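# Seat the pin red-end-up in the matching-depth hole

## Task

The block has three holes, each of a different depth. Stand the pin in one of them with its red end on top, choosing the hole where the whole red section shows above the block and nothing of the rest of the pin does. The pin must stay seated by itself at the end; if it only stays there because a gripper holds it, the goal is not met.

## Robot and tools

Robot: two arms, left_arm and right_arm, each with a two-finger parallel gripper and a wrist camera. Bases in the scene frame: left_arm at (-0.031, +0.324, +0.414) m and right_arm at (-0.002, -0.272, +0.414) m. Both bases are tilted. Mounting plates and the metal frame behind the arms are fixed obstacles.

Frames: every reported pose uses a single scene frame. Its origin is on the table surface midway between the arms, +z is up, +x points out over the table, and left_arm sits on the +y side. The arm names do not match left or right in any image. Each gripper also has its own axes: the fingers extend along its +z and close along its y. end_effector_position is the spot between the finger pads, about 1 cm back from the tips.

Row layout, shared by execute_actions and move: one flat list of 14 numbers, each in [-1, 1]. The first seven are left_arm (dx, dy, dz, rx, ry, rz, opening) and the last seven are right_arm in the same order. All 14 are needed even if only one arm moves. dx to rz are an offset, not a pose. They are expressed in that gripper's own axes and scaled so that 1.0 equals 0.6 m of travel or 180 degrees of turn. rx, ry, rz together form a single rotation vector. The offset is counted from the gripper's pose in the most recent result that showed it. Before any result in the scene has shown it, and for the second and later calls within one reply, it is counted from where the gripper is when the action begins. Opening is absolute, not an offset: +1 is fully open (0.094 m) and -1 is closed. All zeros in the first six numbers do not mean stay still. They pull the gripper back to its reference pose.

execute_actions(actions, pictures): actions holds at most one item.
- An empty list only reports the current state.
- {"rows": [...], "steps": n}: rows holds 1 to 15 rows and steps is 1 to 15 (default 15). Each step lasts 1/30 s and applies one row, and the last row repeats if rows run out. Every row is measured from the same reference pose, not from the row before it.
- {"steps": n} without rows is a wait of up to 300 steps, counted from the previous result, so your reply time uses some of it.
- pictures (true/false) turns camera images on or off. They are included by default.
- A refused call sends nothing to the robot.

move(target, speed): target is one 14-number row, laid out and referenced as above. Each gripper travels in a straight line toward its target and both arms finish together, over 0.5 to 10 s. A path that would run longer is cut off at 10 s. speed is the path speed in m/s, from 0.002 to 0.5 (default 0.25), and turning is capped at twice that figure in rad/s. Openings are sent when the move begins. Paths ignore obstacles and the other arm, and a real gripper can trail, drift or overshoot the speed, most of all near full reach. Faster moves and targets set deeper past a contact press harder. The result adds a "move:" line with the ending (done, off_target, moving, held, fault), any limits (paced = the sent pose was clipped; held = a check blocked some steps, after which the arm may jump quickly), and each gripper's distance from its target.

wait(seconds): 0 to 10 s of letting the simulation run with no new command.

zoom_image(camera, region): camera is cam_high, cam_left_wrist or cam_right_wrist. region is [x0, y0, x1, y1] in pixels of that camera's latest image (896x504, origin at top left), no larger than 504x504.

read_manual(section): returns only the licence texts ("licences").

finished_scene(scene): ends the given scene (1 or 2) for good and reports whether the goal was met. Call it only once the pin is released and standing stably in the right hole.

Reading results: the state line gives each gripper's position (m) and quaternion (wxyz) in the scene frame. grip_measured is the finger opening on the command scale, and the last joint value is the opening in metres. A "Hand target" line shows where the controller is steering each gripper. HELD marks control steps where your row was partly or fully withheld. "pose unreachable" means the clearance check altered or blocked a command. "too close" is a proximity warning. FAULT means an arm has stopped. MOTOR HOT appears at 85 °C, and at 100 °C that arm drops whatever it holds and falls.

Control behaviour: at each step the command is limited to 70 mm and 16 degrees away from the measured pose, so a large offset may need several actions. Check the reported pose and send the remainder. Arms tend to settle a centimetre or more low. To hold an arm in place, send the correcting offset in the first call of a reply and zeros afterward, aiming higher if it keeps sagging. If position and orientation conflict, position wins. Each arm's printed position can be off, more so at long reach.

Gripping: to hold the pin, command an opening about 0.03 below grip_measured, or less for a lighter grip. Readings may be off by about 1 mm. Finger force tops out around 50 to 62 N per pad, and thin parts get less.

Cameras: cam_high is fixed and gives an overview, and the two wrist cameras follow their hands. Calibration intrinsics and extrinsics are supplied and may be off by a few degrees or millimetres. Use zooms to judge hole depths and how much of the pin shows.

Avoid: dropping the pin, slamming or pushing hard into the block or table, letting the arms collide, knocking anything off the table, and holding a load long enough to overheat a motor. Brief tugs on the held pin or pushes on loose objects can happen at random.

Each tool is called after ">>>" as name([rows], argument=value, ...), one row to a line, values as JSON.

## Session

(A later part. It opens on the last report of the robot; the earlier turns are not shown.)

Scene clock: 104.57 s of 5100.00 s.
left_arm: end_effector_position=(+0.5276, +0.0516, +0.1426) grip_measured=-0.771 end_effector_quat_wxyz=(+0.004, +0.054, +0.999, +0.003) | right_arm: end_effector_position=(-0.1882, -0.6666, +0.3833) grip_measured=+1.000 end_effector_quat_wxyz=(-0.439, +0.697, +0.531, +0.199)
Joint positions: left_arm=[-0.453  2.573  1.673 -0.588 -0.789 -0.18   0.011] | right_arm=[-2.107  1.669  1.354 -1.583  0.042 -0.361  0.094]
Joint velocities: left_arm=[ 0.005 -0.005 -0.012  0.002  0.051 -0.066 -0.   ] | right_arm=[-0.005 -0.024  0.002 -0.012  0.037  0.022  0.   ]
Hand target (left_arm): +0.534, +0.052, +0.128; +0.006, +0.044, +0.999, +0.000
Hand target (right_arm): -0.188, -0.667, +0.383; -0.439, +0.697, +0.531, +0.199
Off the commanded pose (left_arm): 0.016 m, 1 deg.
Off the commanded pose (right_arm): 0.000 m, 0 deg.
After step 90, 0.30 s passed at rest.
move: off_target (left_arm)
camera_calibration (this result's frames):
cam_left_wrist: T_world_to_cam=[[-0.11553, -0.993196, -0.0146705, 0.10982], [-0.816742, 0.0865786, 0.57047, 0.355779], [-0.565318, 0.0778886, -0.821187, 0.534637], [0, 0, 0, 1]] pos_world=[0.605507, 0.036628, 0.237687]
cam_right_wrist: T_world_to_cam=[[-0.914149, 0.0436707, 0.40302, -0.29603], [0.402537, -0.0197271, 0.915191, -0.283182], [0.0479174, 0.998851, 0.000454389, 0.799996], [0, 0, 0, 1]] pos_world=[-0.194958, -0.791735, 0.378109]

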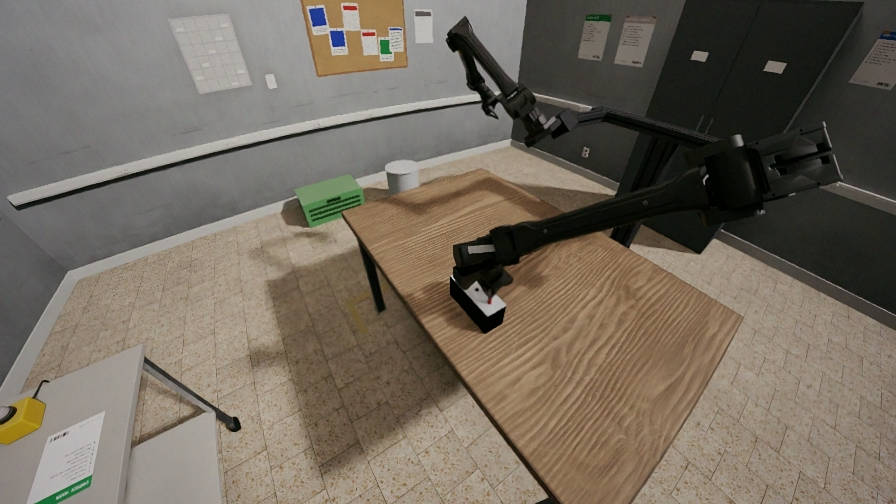

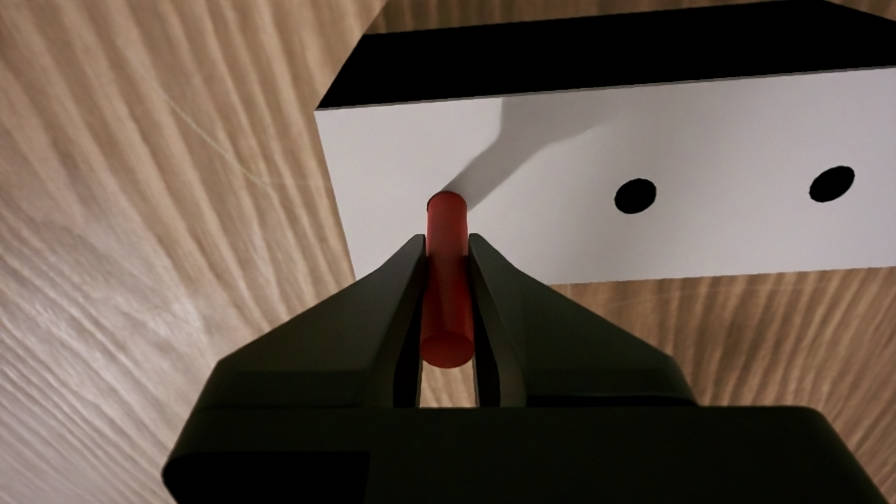

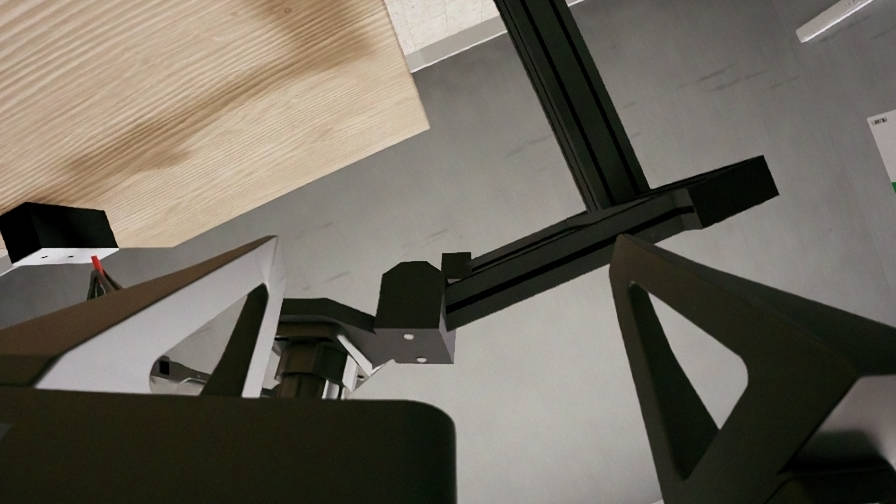

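>>> move(target=[0,0,0,0,0,0,0,0,0,0,0,0,0,1])

>>> move(target=[0,0,-0.12,0,0,0,0,0,0,0,0,0,0,1], speed=0.12)

Scene clock: 109.10 s of 5100.00 s.
left_arm: end_effector_position=(+0.5276, +0.0516, +0.1426) grip_measured=-0.002 end_effector_quat_wxyz=(+0.004, +0.055, +0.998, +0.003) | right_arm: end_effector_position=(-0.1882, -0.6666, +0.3833) grip_measured=+1.000 end_effector_quat_wxyz=(-0.439, +0.697, +0.531, +0.199)
Joint positions: left_arm=[-0.453  2.573  1.673 -0.588 -0.789 -0.18   0.047] | right_arm=[-2.107  1.669  1.354 -1.583  0.042 -0.361  0.094]
Joint velocities: left_arm=[ 0.005  0.005  0.002  0.012  0.022  0.037 -0.002] | right_arm=[-0.005 -0.024  0.002 -0.002 -0.007  0.022  0.   ]
Hand target (left_arm): +0.528, +0.052, +0.143; +0.005, +0.054, +0.999, +0.003
Hand target (right_arm): -0.188, -0.667, +0.383; -0.439, +0.697, +0.531, +0.199
Off the commanded pose (left_arm): 0.000 m, 0 deg.
Off the commanded pose (right_arm): 0.000 m, 0 deg.
After step 90, 0.83 s passed at rest.
move: done
camera_calibration (this result's frames):
cam_left_wrist: T_world_to_cam=[[-0.115909, -0.993151, -0.0146738, 0.110018], [-0.816708, 0.0868881, 0.570472, 0.355744], [-0.56529, 0.0781072, -0.821186, 0.53461], [0, 0, 0, 1]] pos_world=[0.605501, 0.0365979, 0.237687]
cam_right_wrist: T_world_to_cam=[[-0.914149, 0.0436707, 0.40302, -0.29603], [0.402537, -0.0197271, 0.915191, -0.283182], [0.0479174, 0.998851, 0.000454389, 0.799996], [0, 0, 0, 1]] pos_world=[-0.194958, -0.791735, 0.378109]

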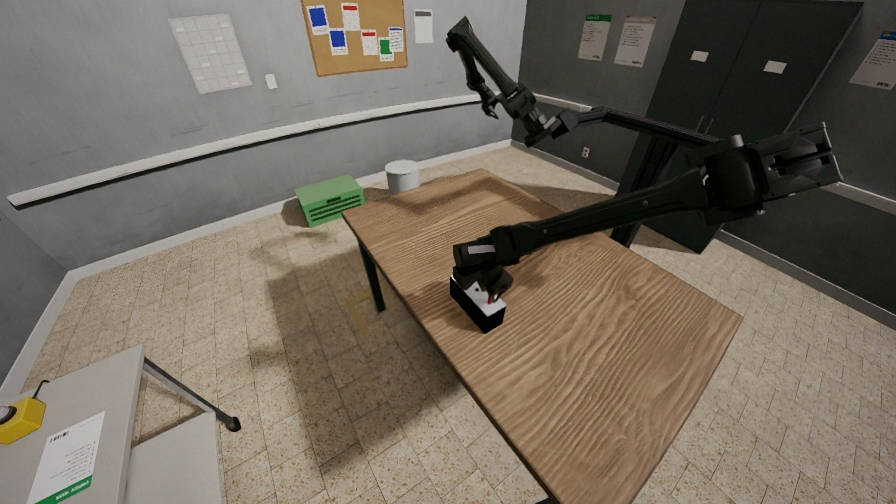

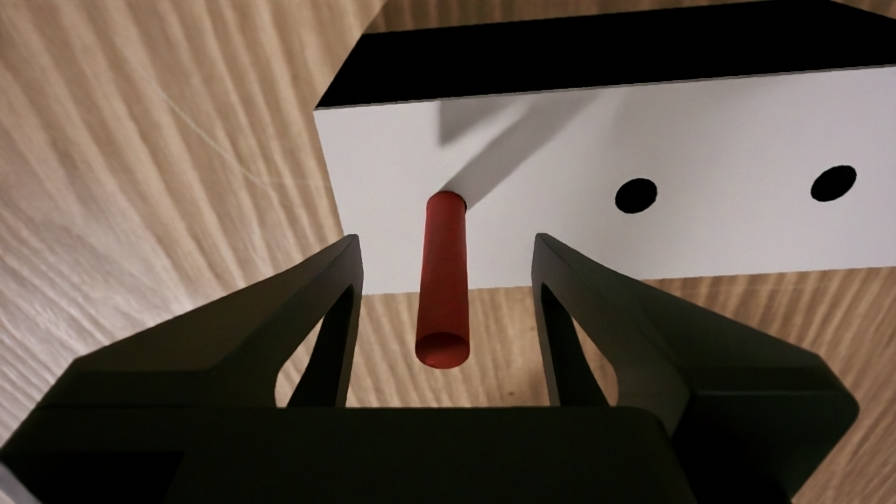

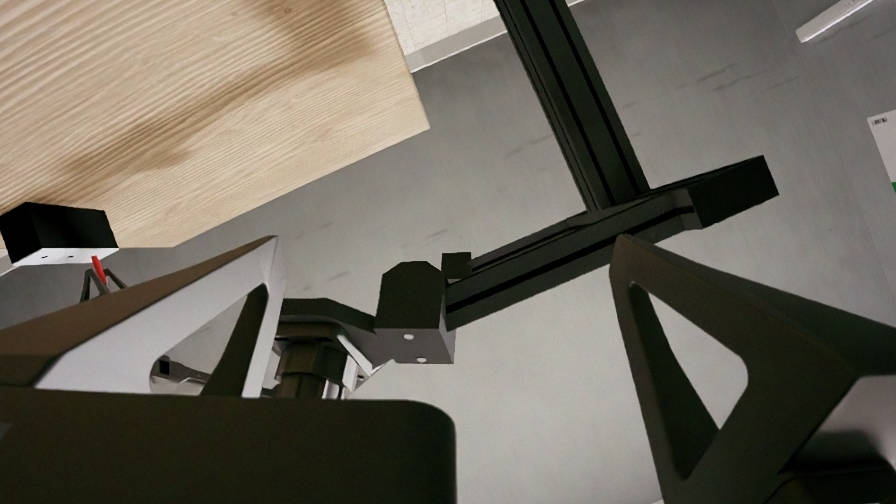

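Scene clock: 110.17 s of 5100.00 s.
left_arm: end_effector_position=(+0.5255, +0.0547, +0.2011) grip_measured=-0.002 end_effector_quat_wxyz=(-0.001, +0.053, +0.999, +0.003) | right_arm: end_effector_position=(-0.1882, -0.6666, +0.3833) grip_measured=+1.000 end_effector_quat_wxyz=(-0.439, +0.697, +0.531, +0.199)
Joint positions: left_arm=[-0.516  2.489  1.645 -0.724 -0.789 -0.284  0.047] | right_arm=[-2.107  1.669  1.354 -1.583  0.042 -0.361  0.094]
Joint velocities: left_arm=[-0.005 -0.005 -0.012  0.002 -0.066 -0.11   0.002] | right_arm=[ 0.005 -0.005 -0.007 -0.002  0.007  0.051  0.   ]
Hand target (left_arm): +0.527, +0.051, +0.215; +0.005, +0.054, +0.999, +0.002
Hand target (right_arm): -0.188, -0.667, +0.383; -0.439, +0.697, +0.531, +0.199
Off the commanded pose (left_arm): 0.014 m, 1 deg.
Off the commanded pose (right_arm): 0.000 m, 0 deg.
move: off_target (left_arm)
camera_calibration (this result's frames):
cam_left_wrist: T_world_to_cam=[[-0.112479, -0.993549, -0.0144591, 0.11195], [-0.810694, 0.0833442, 0.579508, 0.315675], [-0.574564, 0.076904, -0.814839, 0.584815], [0, 0, 0, 1]] pos_world=[0.604522, 0.0399438, 0.295213]
cam_right_wrist: T_world_to_cam=[[-0.914149, 0.0436707, 0.40302, -0.29603], [0.402537, -0.0197271, 0.915191, -0.283182], [0.0479174, 0.998851, 0.000454389, 0.799996], [0, 0, 0, 1]] pos_world=[-0.194958, -0.791735, 0.378109]

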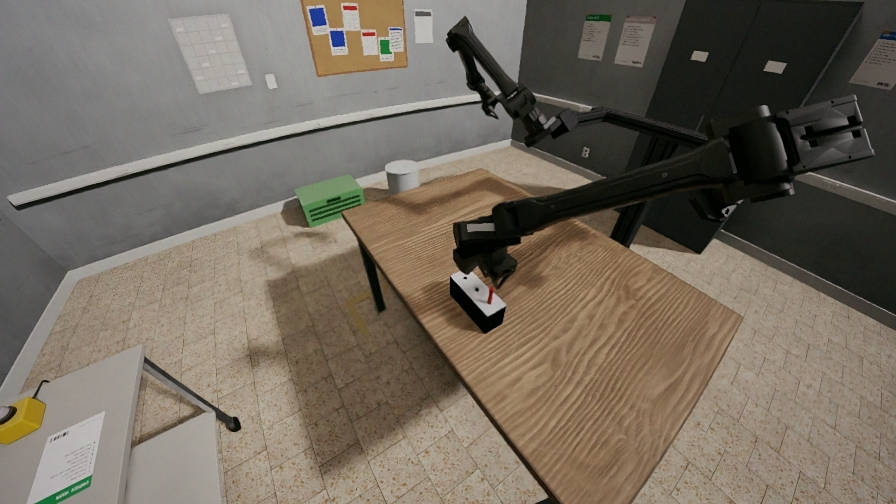

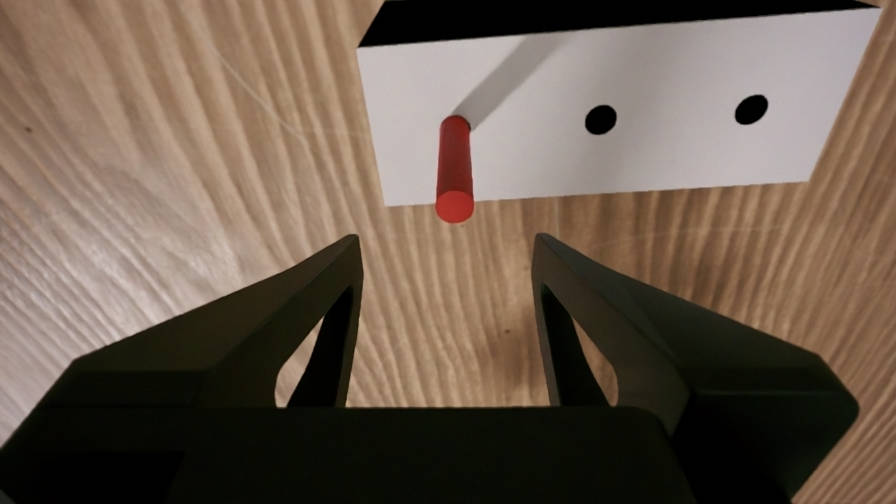

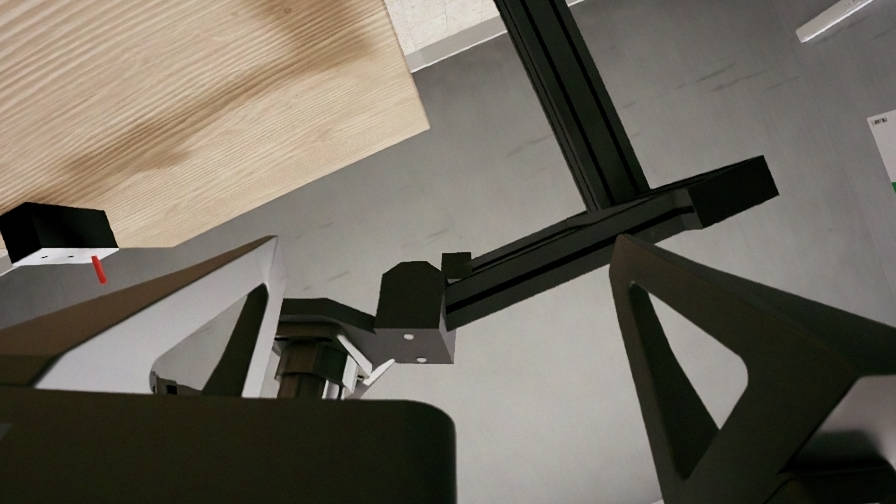

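>>> finished_scene(scene=2)

The scene is finished: the task was done.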